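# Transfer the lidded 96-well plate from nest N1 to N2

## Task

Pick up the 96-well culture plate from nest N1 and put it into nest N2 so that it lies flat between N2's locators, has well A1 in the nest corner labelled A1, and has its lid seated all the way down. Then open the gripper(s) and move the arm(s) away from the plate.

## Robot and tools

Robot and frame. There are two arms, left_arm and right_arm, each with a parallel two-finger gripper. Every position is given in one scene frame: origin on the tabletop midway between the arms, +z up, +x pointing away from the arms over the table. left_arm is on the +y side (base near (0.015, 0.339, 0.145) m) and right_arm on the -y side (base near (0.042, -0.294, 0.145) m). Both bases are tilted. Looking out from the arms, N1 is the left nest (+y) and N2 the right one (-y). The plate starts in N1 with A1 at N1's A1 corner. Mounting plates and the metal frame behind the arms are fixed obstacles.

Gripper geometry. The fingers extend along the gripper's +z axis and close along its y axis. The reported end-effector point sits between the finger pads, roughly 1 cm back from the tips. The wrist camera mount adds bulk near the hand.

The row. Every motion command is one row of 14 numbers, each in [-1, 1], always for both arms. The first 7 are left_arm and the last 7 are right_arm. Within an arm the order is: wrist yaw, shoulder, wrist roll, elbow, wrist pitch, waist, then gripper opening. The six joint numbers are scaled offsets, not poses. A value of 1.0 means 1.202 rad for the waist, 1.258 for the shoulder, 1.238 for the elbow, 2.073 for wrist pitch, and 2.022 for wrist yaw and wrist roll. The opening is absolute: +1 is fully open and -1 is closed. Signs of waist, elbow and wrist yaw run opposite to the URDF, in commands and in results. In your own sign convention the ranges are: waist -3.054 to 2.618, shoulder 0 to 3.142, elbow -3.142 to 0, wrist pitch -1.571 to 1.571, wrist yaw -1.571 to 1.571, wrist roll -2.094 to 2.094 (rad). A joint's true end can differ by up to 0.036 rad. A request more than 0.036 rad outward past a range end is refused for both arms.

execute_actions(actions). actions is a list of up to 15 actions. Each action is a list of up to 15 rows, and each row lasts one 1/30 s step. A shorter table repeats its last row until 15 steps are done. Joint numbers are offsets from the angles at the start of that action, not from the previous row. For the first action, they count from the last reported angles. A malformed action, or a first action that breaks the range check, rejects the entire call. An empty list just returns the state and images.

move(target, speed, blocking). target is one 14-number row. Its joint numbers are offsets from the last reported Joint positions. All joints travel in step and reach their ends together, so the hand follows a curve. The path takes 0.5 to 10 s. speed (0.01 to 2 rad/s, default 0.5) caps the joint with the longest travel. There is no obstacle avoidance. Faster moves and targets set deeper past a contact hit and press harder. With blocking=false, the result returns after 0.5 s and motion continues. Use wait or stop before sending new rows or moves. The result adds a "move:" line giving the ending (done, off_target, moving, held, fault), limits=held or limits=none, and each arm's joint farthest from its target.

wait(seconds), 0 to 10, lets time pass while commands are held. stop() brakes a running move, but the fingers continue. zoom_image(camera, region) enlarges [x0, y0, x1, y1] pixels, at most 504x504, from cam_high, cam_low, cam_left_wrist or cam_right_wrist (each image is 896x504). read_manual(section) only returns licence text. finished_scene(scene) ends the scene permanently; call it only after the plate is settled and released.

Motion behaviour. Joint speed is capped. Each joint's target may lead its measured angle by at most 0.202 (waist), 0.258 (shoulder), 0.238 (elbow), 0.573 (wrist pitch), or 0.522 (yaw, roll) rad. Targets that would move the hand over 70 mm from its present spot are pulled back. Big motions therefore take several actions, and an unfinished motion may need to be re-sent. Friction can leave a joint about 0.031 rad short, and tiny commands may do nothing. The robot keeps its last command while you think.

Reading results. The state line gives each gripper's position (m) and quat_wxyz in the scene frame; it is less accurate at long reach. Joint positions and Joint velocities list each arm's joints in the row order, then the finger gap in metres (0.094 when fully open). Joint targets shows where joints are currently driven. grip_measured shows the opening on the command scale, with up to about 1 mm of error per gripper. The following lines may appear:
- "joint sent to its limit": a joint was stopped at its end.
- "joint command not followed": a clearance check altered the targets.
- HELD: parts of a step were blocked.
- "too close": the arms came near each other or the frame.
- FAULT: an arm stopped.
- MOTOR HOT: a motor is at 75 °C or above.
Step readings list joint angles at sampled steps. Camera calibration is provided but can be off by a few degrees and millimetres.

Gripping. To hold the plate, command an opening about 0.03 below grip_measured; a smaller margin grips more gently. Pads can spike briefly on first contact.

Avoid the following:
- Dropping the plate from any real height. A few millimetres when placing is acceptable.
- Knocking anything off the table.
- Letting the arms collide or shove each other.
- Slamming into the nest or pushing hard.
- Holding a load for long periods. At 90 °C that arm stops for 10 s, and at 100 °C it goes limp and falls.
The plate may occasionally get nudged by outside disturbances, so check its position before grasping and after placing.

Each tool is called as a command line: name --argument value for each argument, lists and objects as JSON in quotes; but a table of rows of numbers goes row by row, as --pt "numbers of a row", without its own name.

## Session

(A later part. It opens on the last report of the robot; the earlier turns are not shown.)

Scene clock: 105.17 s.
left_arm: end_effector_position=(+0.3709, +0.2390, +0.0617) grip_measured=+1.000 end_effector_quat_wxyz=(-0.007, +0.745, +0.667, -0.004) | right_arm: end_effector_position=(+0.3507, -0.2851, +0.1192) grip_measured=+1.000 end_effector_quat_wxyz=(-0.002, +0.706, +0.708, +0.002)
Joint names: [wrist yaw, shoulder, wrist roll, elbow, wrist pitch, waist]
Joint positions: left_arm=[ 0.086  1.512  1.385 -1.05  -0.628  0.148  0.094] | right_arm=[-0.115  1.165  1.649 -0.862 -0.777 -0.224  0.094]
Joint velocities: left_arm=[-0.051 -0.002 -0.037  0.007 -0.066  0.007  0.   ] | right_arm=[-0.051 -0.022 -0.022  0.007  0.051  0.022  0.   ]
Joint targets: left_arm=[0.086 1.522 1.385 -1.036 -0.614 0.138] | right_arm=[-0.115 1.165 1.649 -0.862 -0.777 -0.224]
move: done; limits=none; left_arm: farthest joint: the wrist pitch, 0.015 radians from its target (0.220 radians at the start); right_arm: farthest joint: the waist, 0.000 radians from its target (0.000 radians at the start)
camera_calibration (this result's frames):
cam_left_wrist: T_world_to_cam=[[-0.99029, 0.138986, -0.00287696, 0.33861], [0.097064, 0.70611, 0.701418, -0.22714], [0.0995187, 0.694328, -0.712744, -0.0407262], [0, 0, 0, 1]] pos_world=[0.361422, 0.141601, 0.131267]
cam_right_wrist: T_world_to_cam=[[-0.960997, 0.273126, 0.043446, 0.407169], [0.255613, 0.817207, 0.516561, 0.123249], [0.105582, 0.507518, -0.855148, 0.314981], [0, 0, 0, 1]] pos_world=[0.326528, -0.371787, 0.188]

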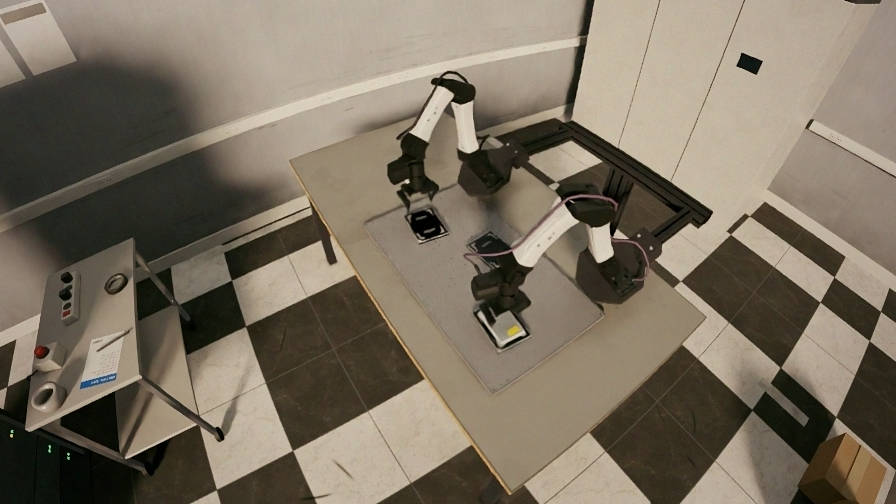

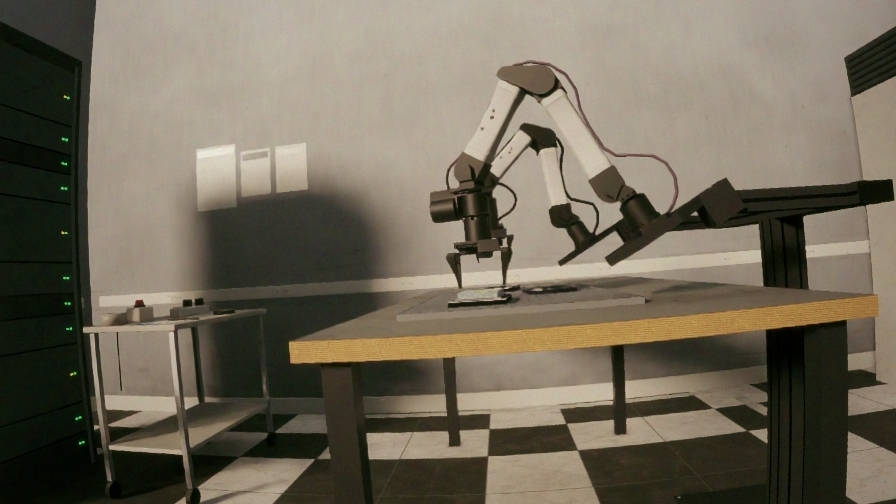

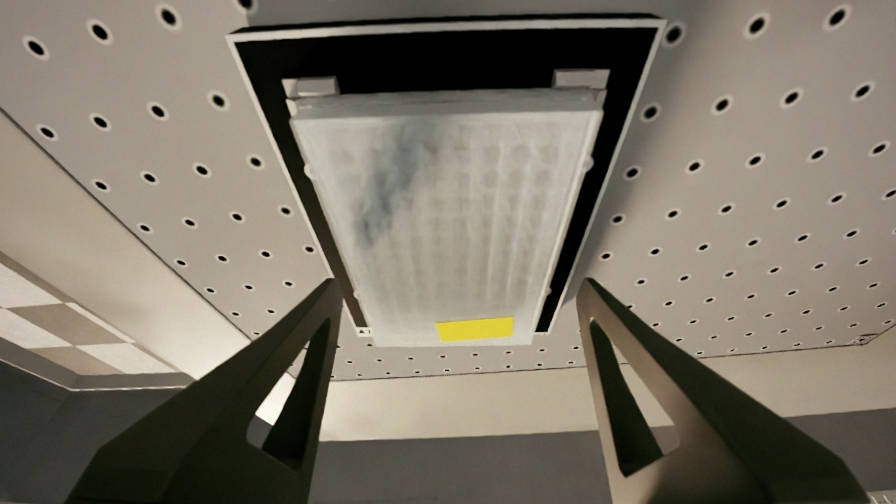

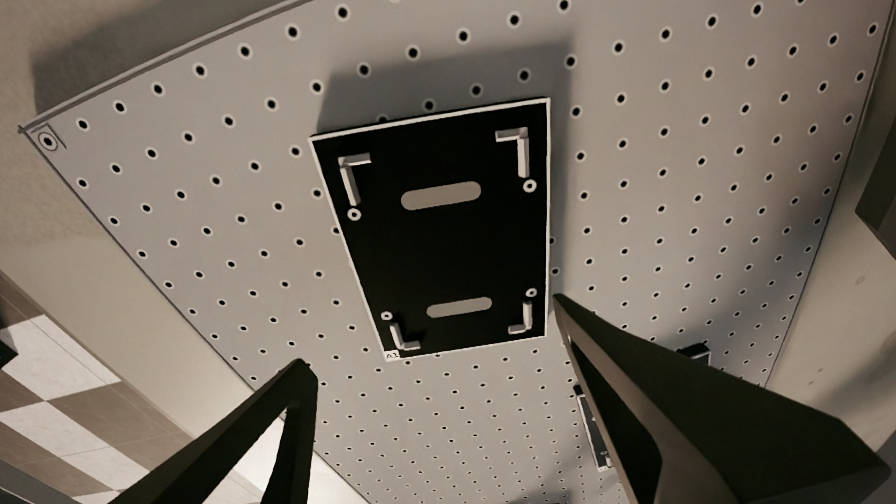

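move --target '[0,0.02,0,-0.022,0,0,1,0,0,0,0,0,0,1]' --speed 0.05

Scene clock: 112.33 s.
left_arm: end_effector_position=(+0.3716, +0.2385, +0.0596) grip_measured=+1.000 end_effector_quat_wxyz=(-0.009, +0.745, +0.667, -0.005) | right_arm: end_effector_position=(+0.3507, -0.2851, +0.1192) grip_measured=+1.000 end_effector_quat_wxyz=(-0.002, +0.706, +0.708, +0.002)
Joint names: [wrist yaw, shoulder, wrist roll, elbow, wrist pitch, waist]
Joint positions: left_arm=[ 0.086  1.523  1.385 -1.057 -0.628  0.148  0.094] | right_arm=[-0.115  1.165  1.649 -0.862 -0.777 -0.224  0.094]
Joint velocities: left_arm=[-0.095 -0.002 -0.022 -0.007  0.007  0.007  0.   ] | right_arm=[-0.051 -0.012 -0.007  0.002 -0.022  0.002  0.   ]
Joint targets: left_arm=[0.086 1.538 1.385 -1.077 -0.628 0.148] | right_arm=[-0.115 1.165 1.649 -0.862 -0.777 -0.224]
move: off_target (left_arm); limits=none; left_arm: farthest joint: the elbow, 0.021 radians from its target (0.027 radians at the start); right_arm: farthest joint: the waist, 0.000 radians from its target (0.000 radians at the start)
camera_calibration (this result's frames):
cam_left_wrist: T_world_to_cam=[[-0.990244, 0.13934, 0.00125446, 0.339064], [0.100123, 0.705225, 0.701878, -0.226403], [0.096915, 0.695156, -0.712296, -0.0412625], [0, 0, 0, 1]] pos_world=[0.362424, 0.141104, 0.129091]
cam_right_wrist: T_world_to_cam=[[-0.960997, 0.273126, 0.043446, 0.407169], [0.255613, 0.817207, 0.516561, 0.123249], [0.105582, 0.507518, -0.855148, 0.314981], [0, 0, 0, 1]] pos_world=[0.326528, -0.371787, 0.188]

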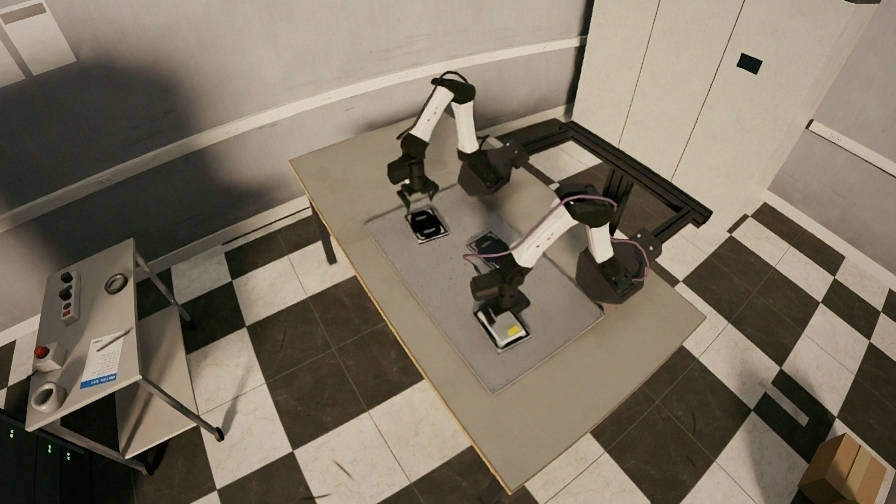

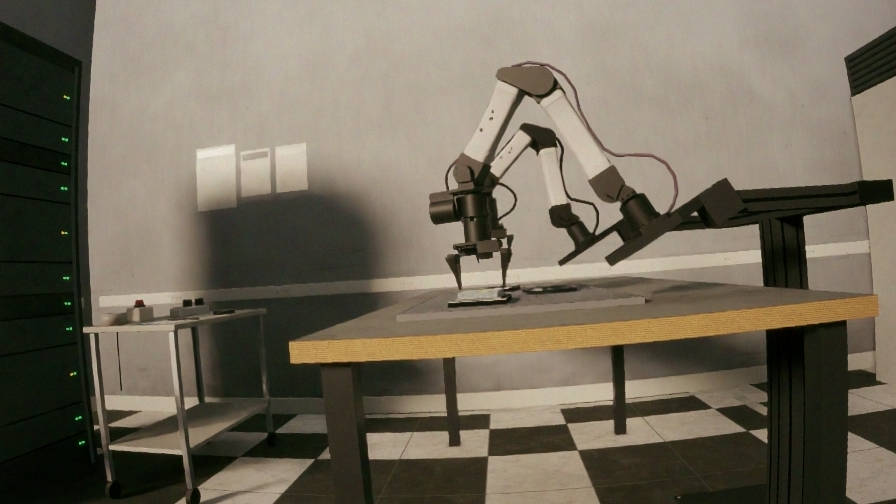

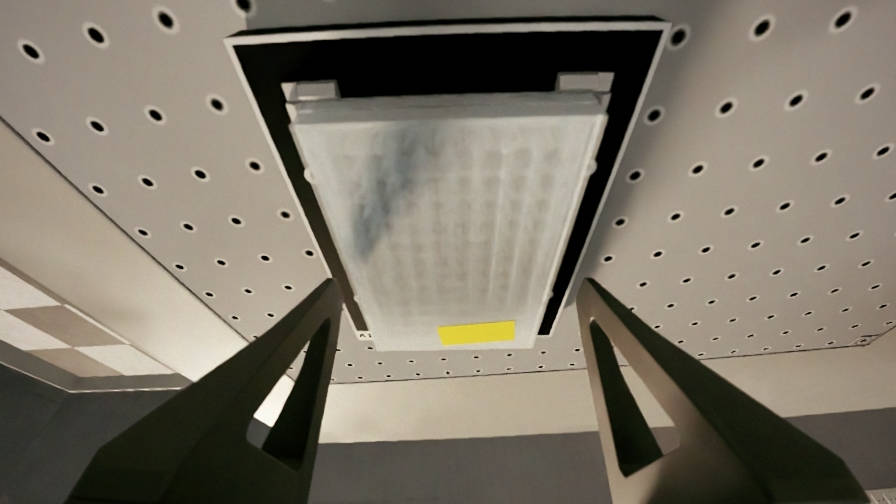

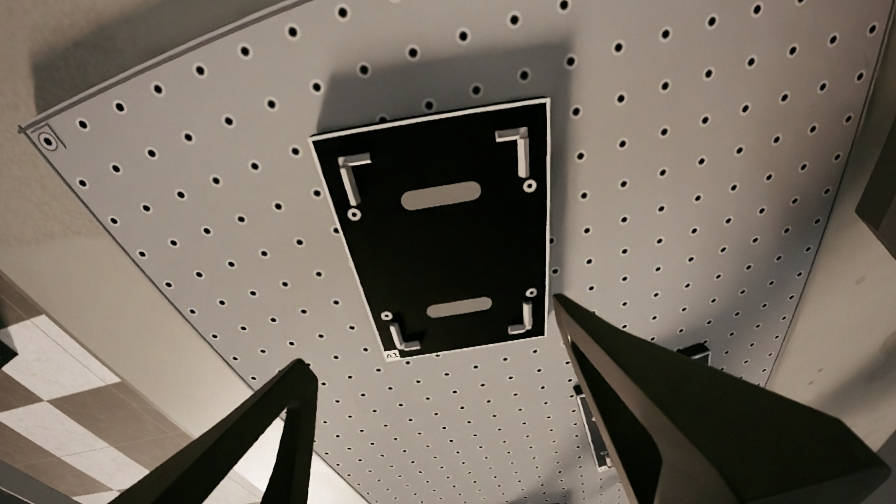

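move --target '[0,0.012,0,-0.016,0.013,0,1,0,0,0,0,0,0,1]' --speed 0.05

zoom_image --camera "cam_left_wrist" --region '[300, 220, 620, 380]'

Scene clock: 117.80 s.
left_arm: end_effector_position=(+0.3746, +0.2376, +0.0596) grip_measured=+1.000 end_effector_quat_wxyz=(-0.004, +0.744, +0.668, -0.002) | right_arm: end_effector_position=(+0.3507, -0.2851, +0.1192) grip_measured=+1.000 end_effector_quat_wxyz=(-0.002, +0.706, +0.708, +0.002)
Joint names: [wrist yaw, shoulder, wrist roll, elbow, wrist pitch, waist]
Joint positions: left_arm=[ 0.086  1.523  1.385 -1.057 -0.615  0.148  0.094] | right_arm=[-0.115  1.165  1.649 -0.862 -0.777 -0.224  0.094]
Joint velocities: left_arm=[ 0.007  0.002 -0.037  0.002  0.095  0.007  0.   ] | right_arm=[-0.022 -0.002  0.022  0.012 -0.007 -0.012  0.   ]
Joint targets: left_arm=[0.086 1.539 1.385 -1.076 -0.601 0.148] | right_arm=[-0.115 1.165 1.649 -0.862 -0.777 -0.224]
move: done; limits=none; left_arm: farthest joint: the elbow, 0.020 radians from its target (0.020 radians at the start); right_arm: farthest joint: the waist, 0.000 radians from its target (0.000 radians at the start)
camera_calibration (this result's frames):
cam_left_wrist: T_world_to_cam=[[-0.990333, 0.138263, -0.0111389, 0.343142], [0.0909499, 0.707875, 0.700458, -0.223144], [0.104732, 0.692673, -0.713607, -0.0432159], [0, 0, 0, 1]] pos_world=[0.364646, 0.140449, 0.129286]
cam_right_wrist: T_world_to_cam=[[-0.960997, 0.273126, 0.043446, 0.407169], [0.255613, 0.817207, 0.516561, 0.123249], [0.105582, 0.507518, -0.855148, 0.314981], [0, 0, 0, 1]] pos_world=[0.326528, -0.371787, 0.188]

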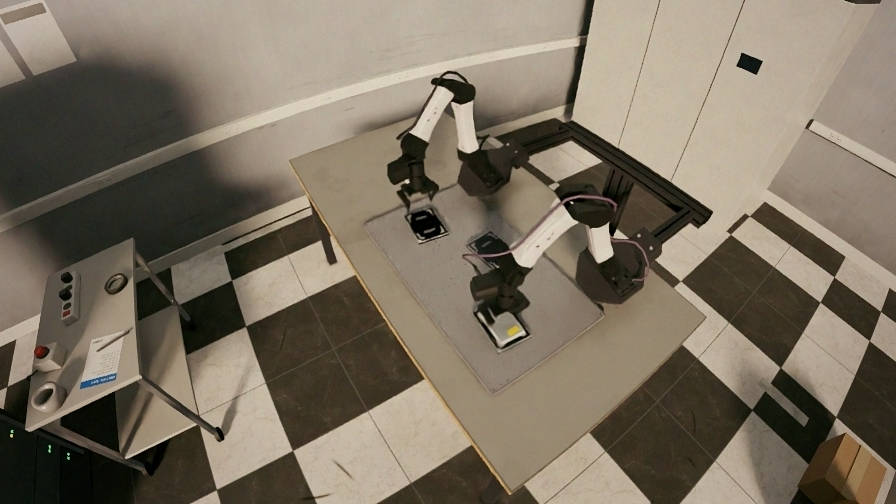

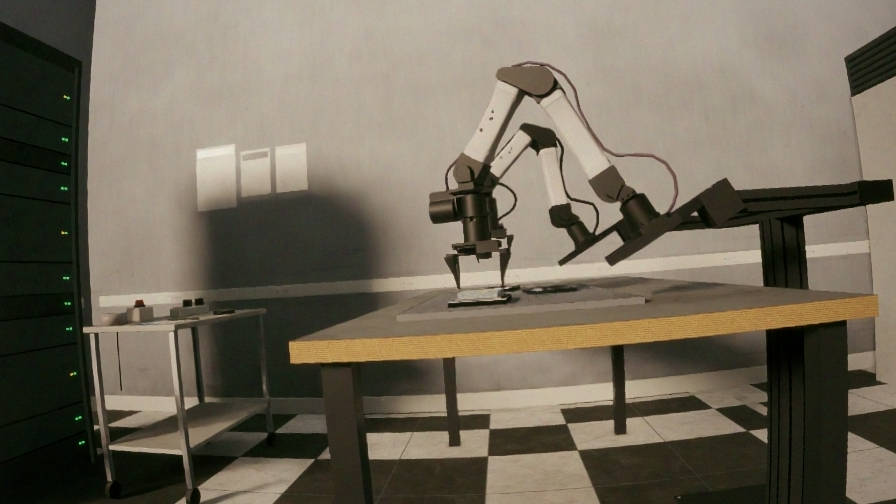

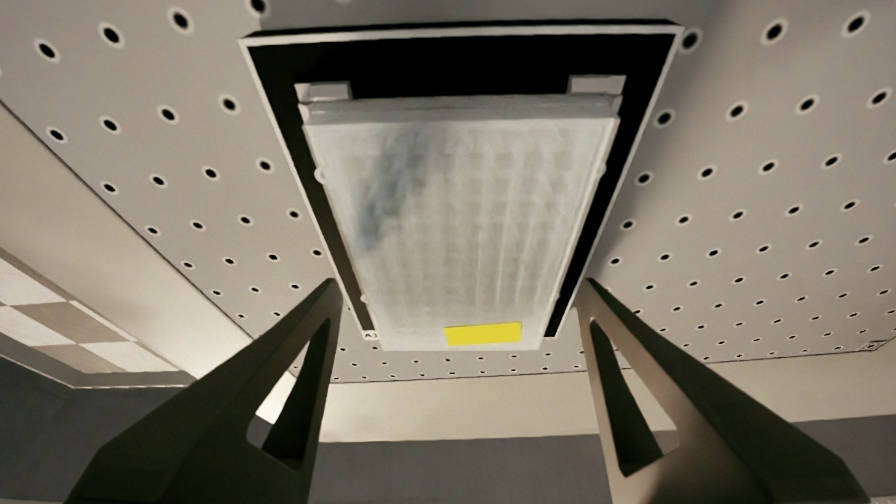

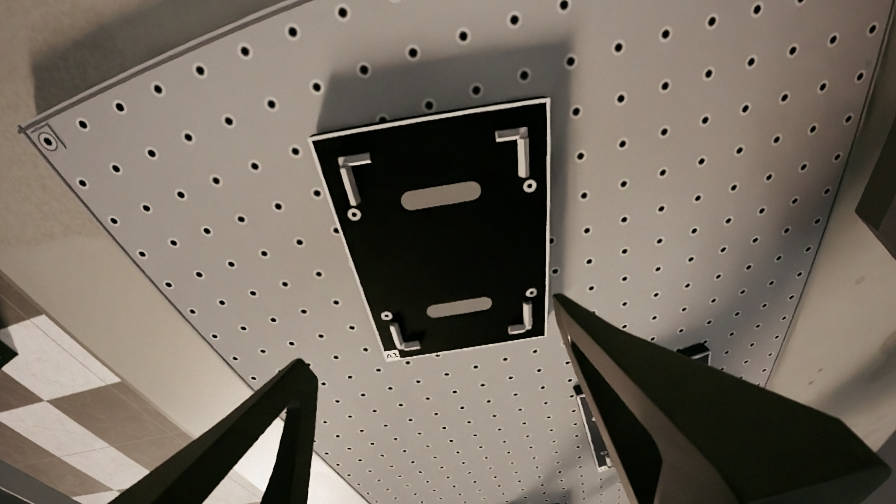

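Region (300, 220, 620, 380) of cam_left_wrist's 896x504 image, scaled by 1.575, with more detail than that image has.

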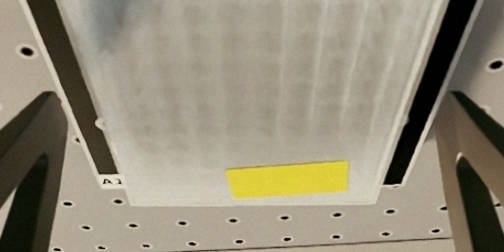

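move --target '[0,0.042,0,0.036,0.039,-0.01,1,0,0,0,0,0,0,1]' --speed 0.04

Scene clock: 124.07 s.
left_arm: end_effector_position=(+0.3718, +0.2370, +0.0429) grip_measured=+1.000 end_effector_quat_wxyz=(-0.004, +0.744, +0.668, -0.002) | right_arm: end_effector_position=(+0.3507, -0.2851, +0.1192) grip_measured=+1.000 end_effector_quat_wxyz=(-0.002, +0.706, +0.708, +0.002)
Joint names: [wrist yaw, shoulder, wrist roll, elbow, wrist pitch, waist]
Joint positions: left_arm=[ 0.086  1.562  1.385 -1.028 -0.549  0.148  0.094] | right_arm=[-0.115  1.165  1.649 -0.862 -0.777 -0.224  0.094]
Joint velocities: left_arm=[-0.022 -0.007  0.095  0.002 -0.022 -0.027  0.   ] | right_arm=[ 0.037  0.012 -0.037 -0.002 -0.066  0.012  0.   ]
Joint targets: left_arm=[0.086 1.576 1.385 -1.012 -0.534 0.136] | right_arm=[-0.115 1.165 1.649 -0.862 -0.777 -0.224]
move: done; limits=none; left_arm: farthest joint: the elbow, 0.016 radians from its target (0.044 radians at the start); right_arm: farthest joint: the waist, 0.000 radians from its target (0.000 radians at the start)
camera_calibration (this result's frames):
cam_left_wrist: T_world_to_cam=[[-0.990333, 0.138263, -0.0111389, 0.34026], [0.0909499, 0.707875, 0.700458, -0.210772], [0.104732, 0.692673, -0.713607, -0.0543705], [0, 0, 0, 1]] pos_world=[0.361835, 0.139816, 0.112628]
cam_right_wrist: T_world_to_cam=[[-0.960997, 0.273126, 0.043446, 0.407169], [0.255613, 0.817207, 0.516561, 0.123249], [0.105582, 0.507518, -0.855148, 0.314981], [0, 0, 0, 1]] pos_world=[0.326528, -0.371787, 0.188]

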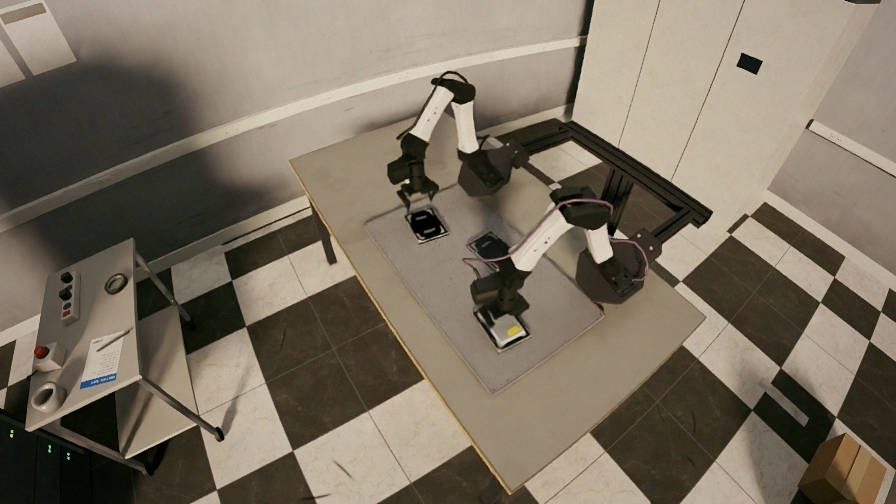

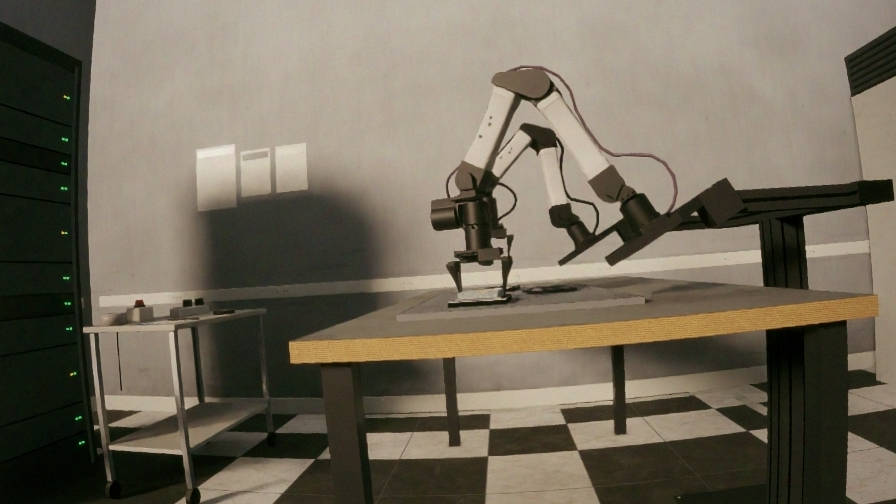

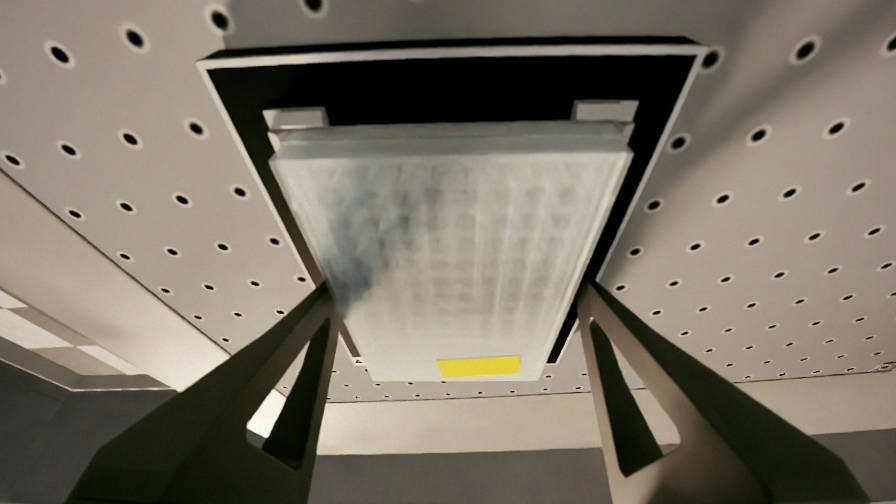

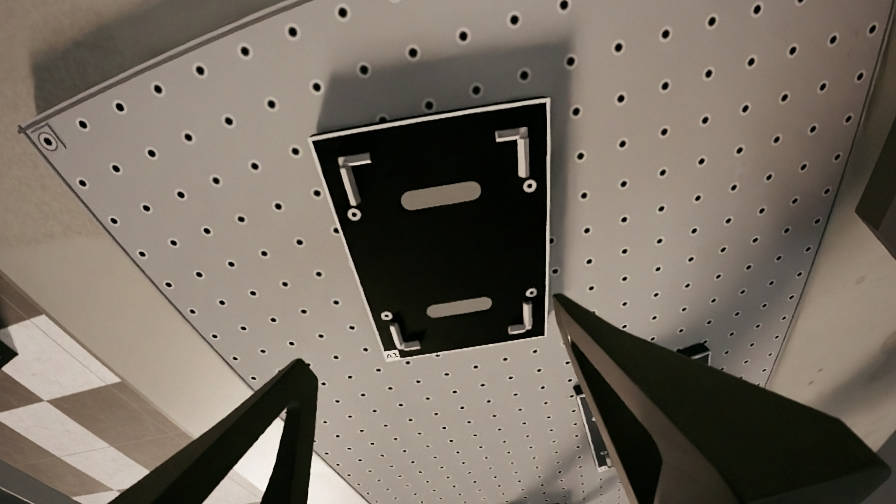

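zoom_image --camera "cam_low" --region '[430, 250, 550, 320]'

zoom_image --camera "cam_left_wrist" --region '[280, 230, 640, 390]'

Region (430, 250, 550, 320) of cam_low's 896x504 image, scaled by 4.200, with more detail than that image has; it fills the top 294 rows of this view, and the rest is white.

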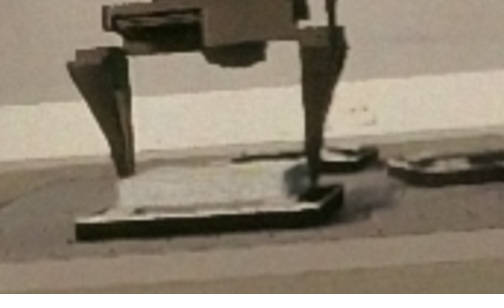

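Region (280, 230, 640, 390) of cam_left_wrist's 896x504 image, scaled by 1.400, with more detail than that image has.

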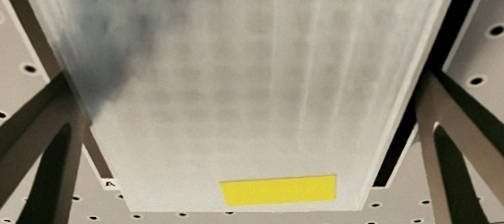

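move --target '[0,0.002,0,0,0.011,0,1,0,0,0,0,0,0,1]' --speed 0.03

move --target '[0,0.023,0,0.021,0.02,0,1,0,0,0,0,0,0,1]' --speed 0.03

zoom_image --camera "cam_low" --region '[430, 250, 550, 320]'

Scene clock: 133.83 s.
left_arm: end_effector_position=(+0.3737, +0.2364, +0.0429) grip_measured=+1.000 end_effector_quat_wxyz=(-0.000, +0.744, +0.668, +0.001) | right_arm: end_effector_position=(+0.3507, -0.2851, +0.1192) grip_measured=+1.000 end_effector_quat_wxyz=(-0.002, +0.706, +0.708, +0.002)
Joint names: [wrist yaw, shoulder, wrist roll, elbow, wrist pitch, waist]
Joint positions: left_arm=[ 0.086  1.562  1.385 -1.028 -0.54   0.148  0.094] | right_arm=[-0.115  1.165  1.649 -0.862 -0.777 -0.224  0.094]
Joint velocities: left_arm=[ 0.066  0.007  0.051  0.012  0.037 -0.002  0.   ] | right_arm=[ 0.051  0.002 -0.037  0.012 -0.051  0.002  0.   ]
Joint targets: left_arm=[0.086 1.564 1.385 -1.028 -0.526 0.148] | right_arm=[-0.115 1.165 1.649 -0.862 -0.777 -0.224]
move: done; limits=none; left_arm: farthest joint: the wrist pitch, 0.014 radians from its target (0.022 radians at the start); right_arm: farthest joint: the waist, 0.000 radians from its target (0.000 radians at the start)
camera_calibration (this result's frames):
cam_left_wrist: T_world_to_cam=[[-0.990309, 0.13752, -0.0193991, 0.342814], [0.0848425, 0.709633, 0.699445, -0.208613], [0.109954, 0.69102, -0.714424, -0.0556945], [0, 0, 0, 1]] pos_world=[0.363315, 0.139381, 0.112774]
cam_right_wrist: T_world_to_cam=[[-0.960997, 0.273126, 0.043446, 0.407169], [0.255613, 0.817207, 0.516561, 0.123249], [0.105582, 0.507518, -0.855148, 0.314981], [0, 0, 0, 1]] pos_world=[0.326528, -0.371787, 0.188]

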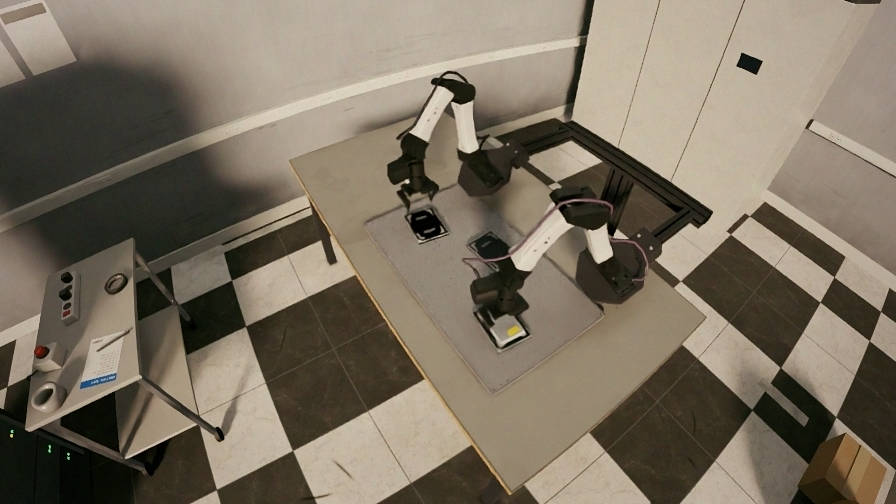

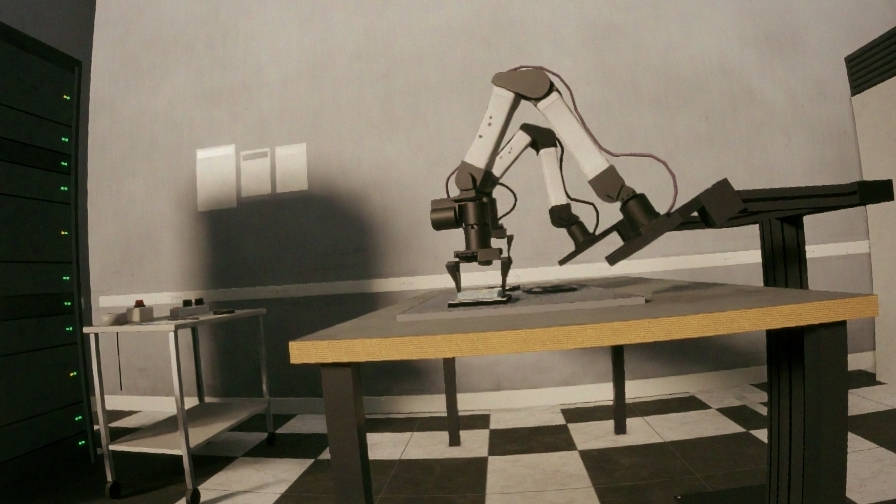

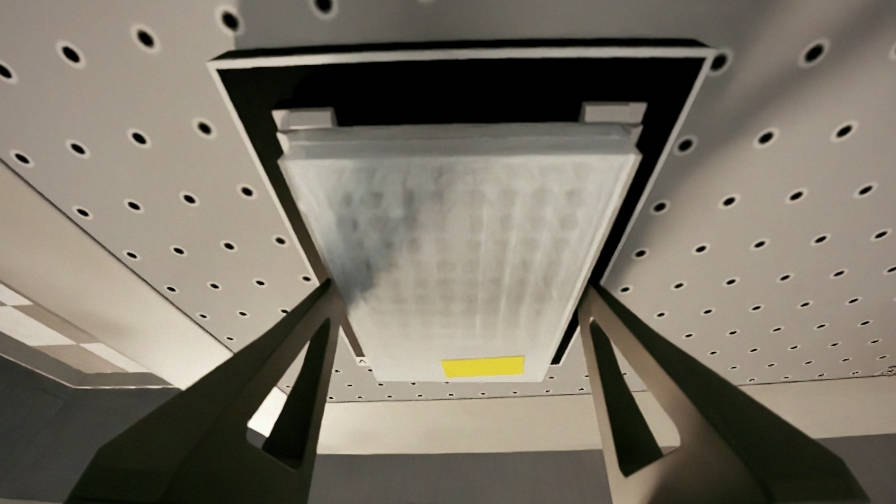

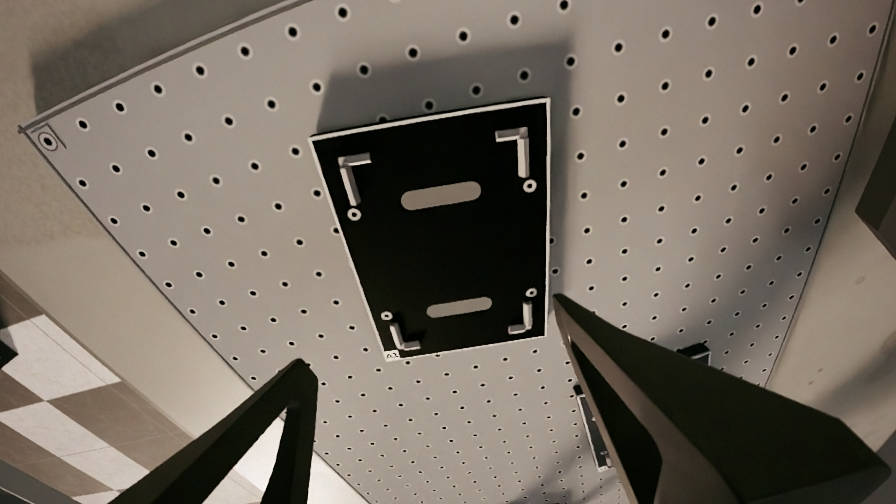

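Scene clock: 135.53 s.
left_arm: end_effector_position=(+0.3735, +0.2359, +0.0369) grip_measured=+1.000 end_effector_quat_wxyz=(+0.002, +0.744, +0.668, +0.002) | right_arm: end_effector_position=(+0.3507, -0.2851, +0.1192) grip_measured=+1.000 end_effector_quat_wxyz=(-0.002, +0.706, +0.708, +0.002)
Joint names: [wrist yaw, shoulder, wrist roll, elbow, wrist pitch, waist]
Joint positions: left_arm=[ 0.086  1.576  1.385 -1.019 -0.512  0.148  0.094] | right_arm=[-0.115  1.165  1.649 -0.862 -0.777 -0.224  0.094]
Joint velocities: left_arm=[-0.022  0.002 -0.022 -0.012 -0.022  0.012  0.   ] | right_arm=[-0.051 -0.012 -0.095 -0.007 -0.037  0.007  0.   ]
Joint targets: left_arm=[0.086 1.591 1.385 -1.002 -0.498 0.148] | right_arm=[-0.115 1.165 1.649 -0.862 -0.777 -0.224]
move: done; limits=none; left_arm: farthest joint: the elbow, 0.017 radians from its target (0.026 radians at the start); right_arm: farthest joint: the waist, 0.000 radians from its target (0.000 radians at the start)
camera_calibration (this result's frames):
cam_left_wrist: T_world_to_cam=[[-0.990276, 0.137176, -0.023153, 0.342773], [0.0820687, 0.71043, 0.698966, -0.203191], [0.11233, 0.69027, -0.71478, -0.0603341], [0, 0, 0, 1]] pos_world=[0.362893, 0.13898, 0.106834]
cam_right_wrist: T_world_to_cam=[[-0.960997, 0.273126, 0.043446, 0.407169], [0.255613, 0.817207, 0.516561, 0.123249], [0.105582, 0.507518, -0.855148, 0.314981], [0, 0, 0, 1]] pos_world=[0.326528, -0.371787, 0.188]

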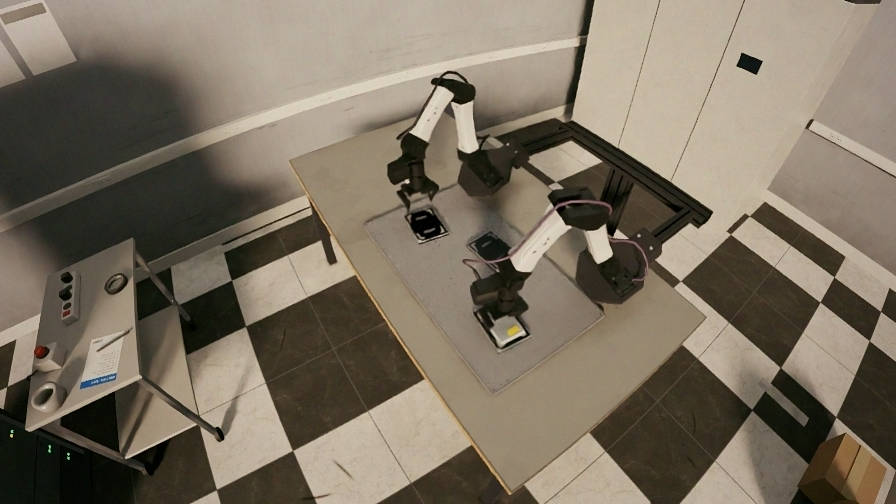

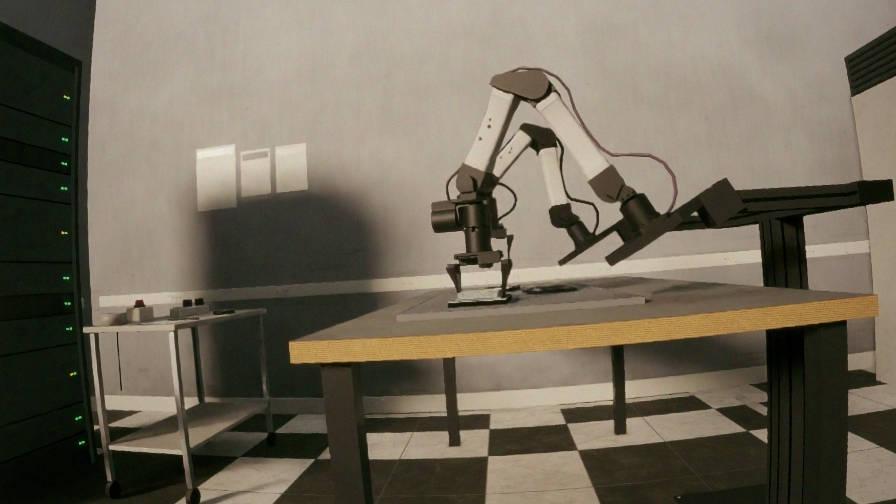

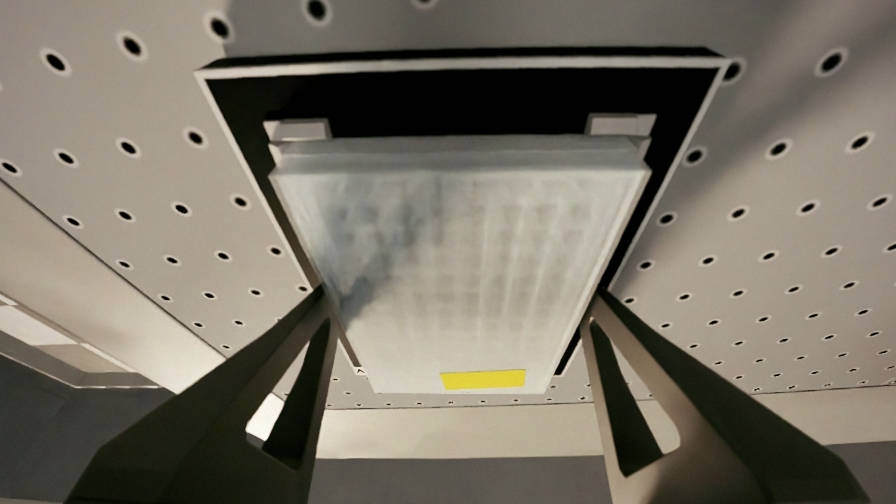

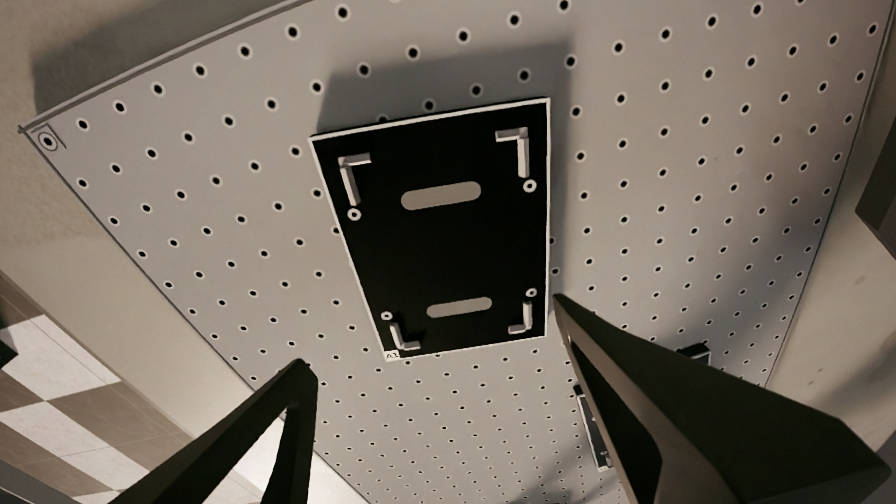

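Region (430, 250, 550, 320) of cam_low's 896x504 image, scaled by 4.200, with more detail than that image has; it fills the top 294 rows of this view, and the rest is white.

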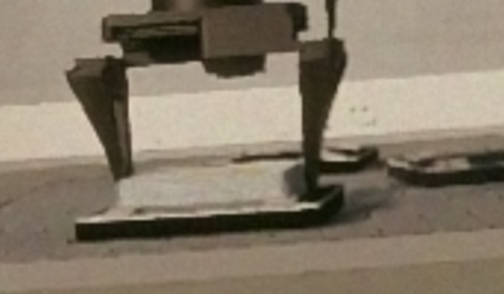

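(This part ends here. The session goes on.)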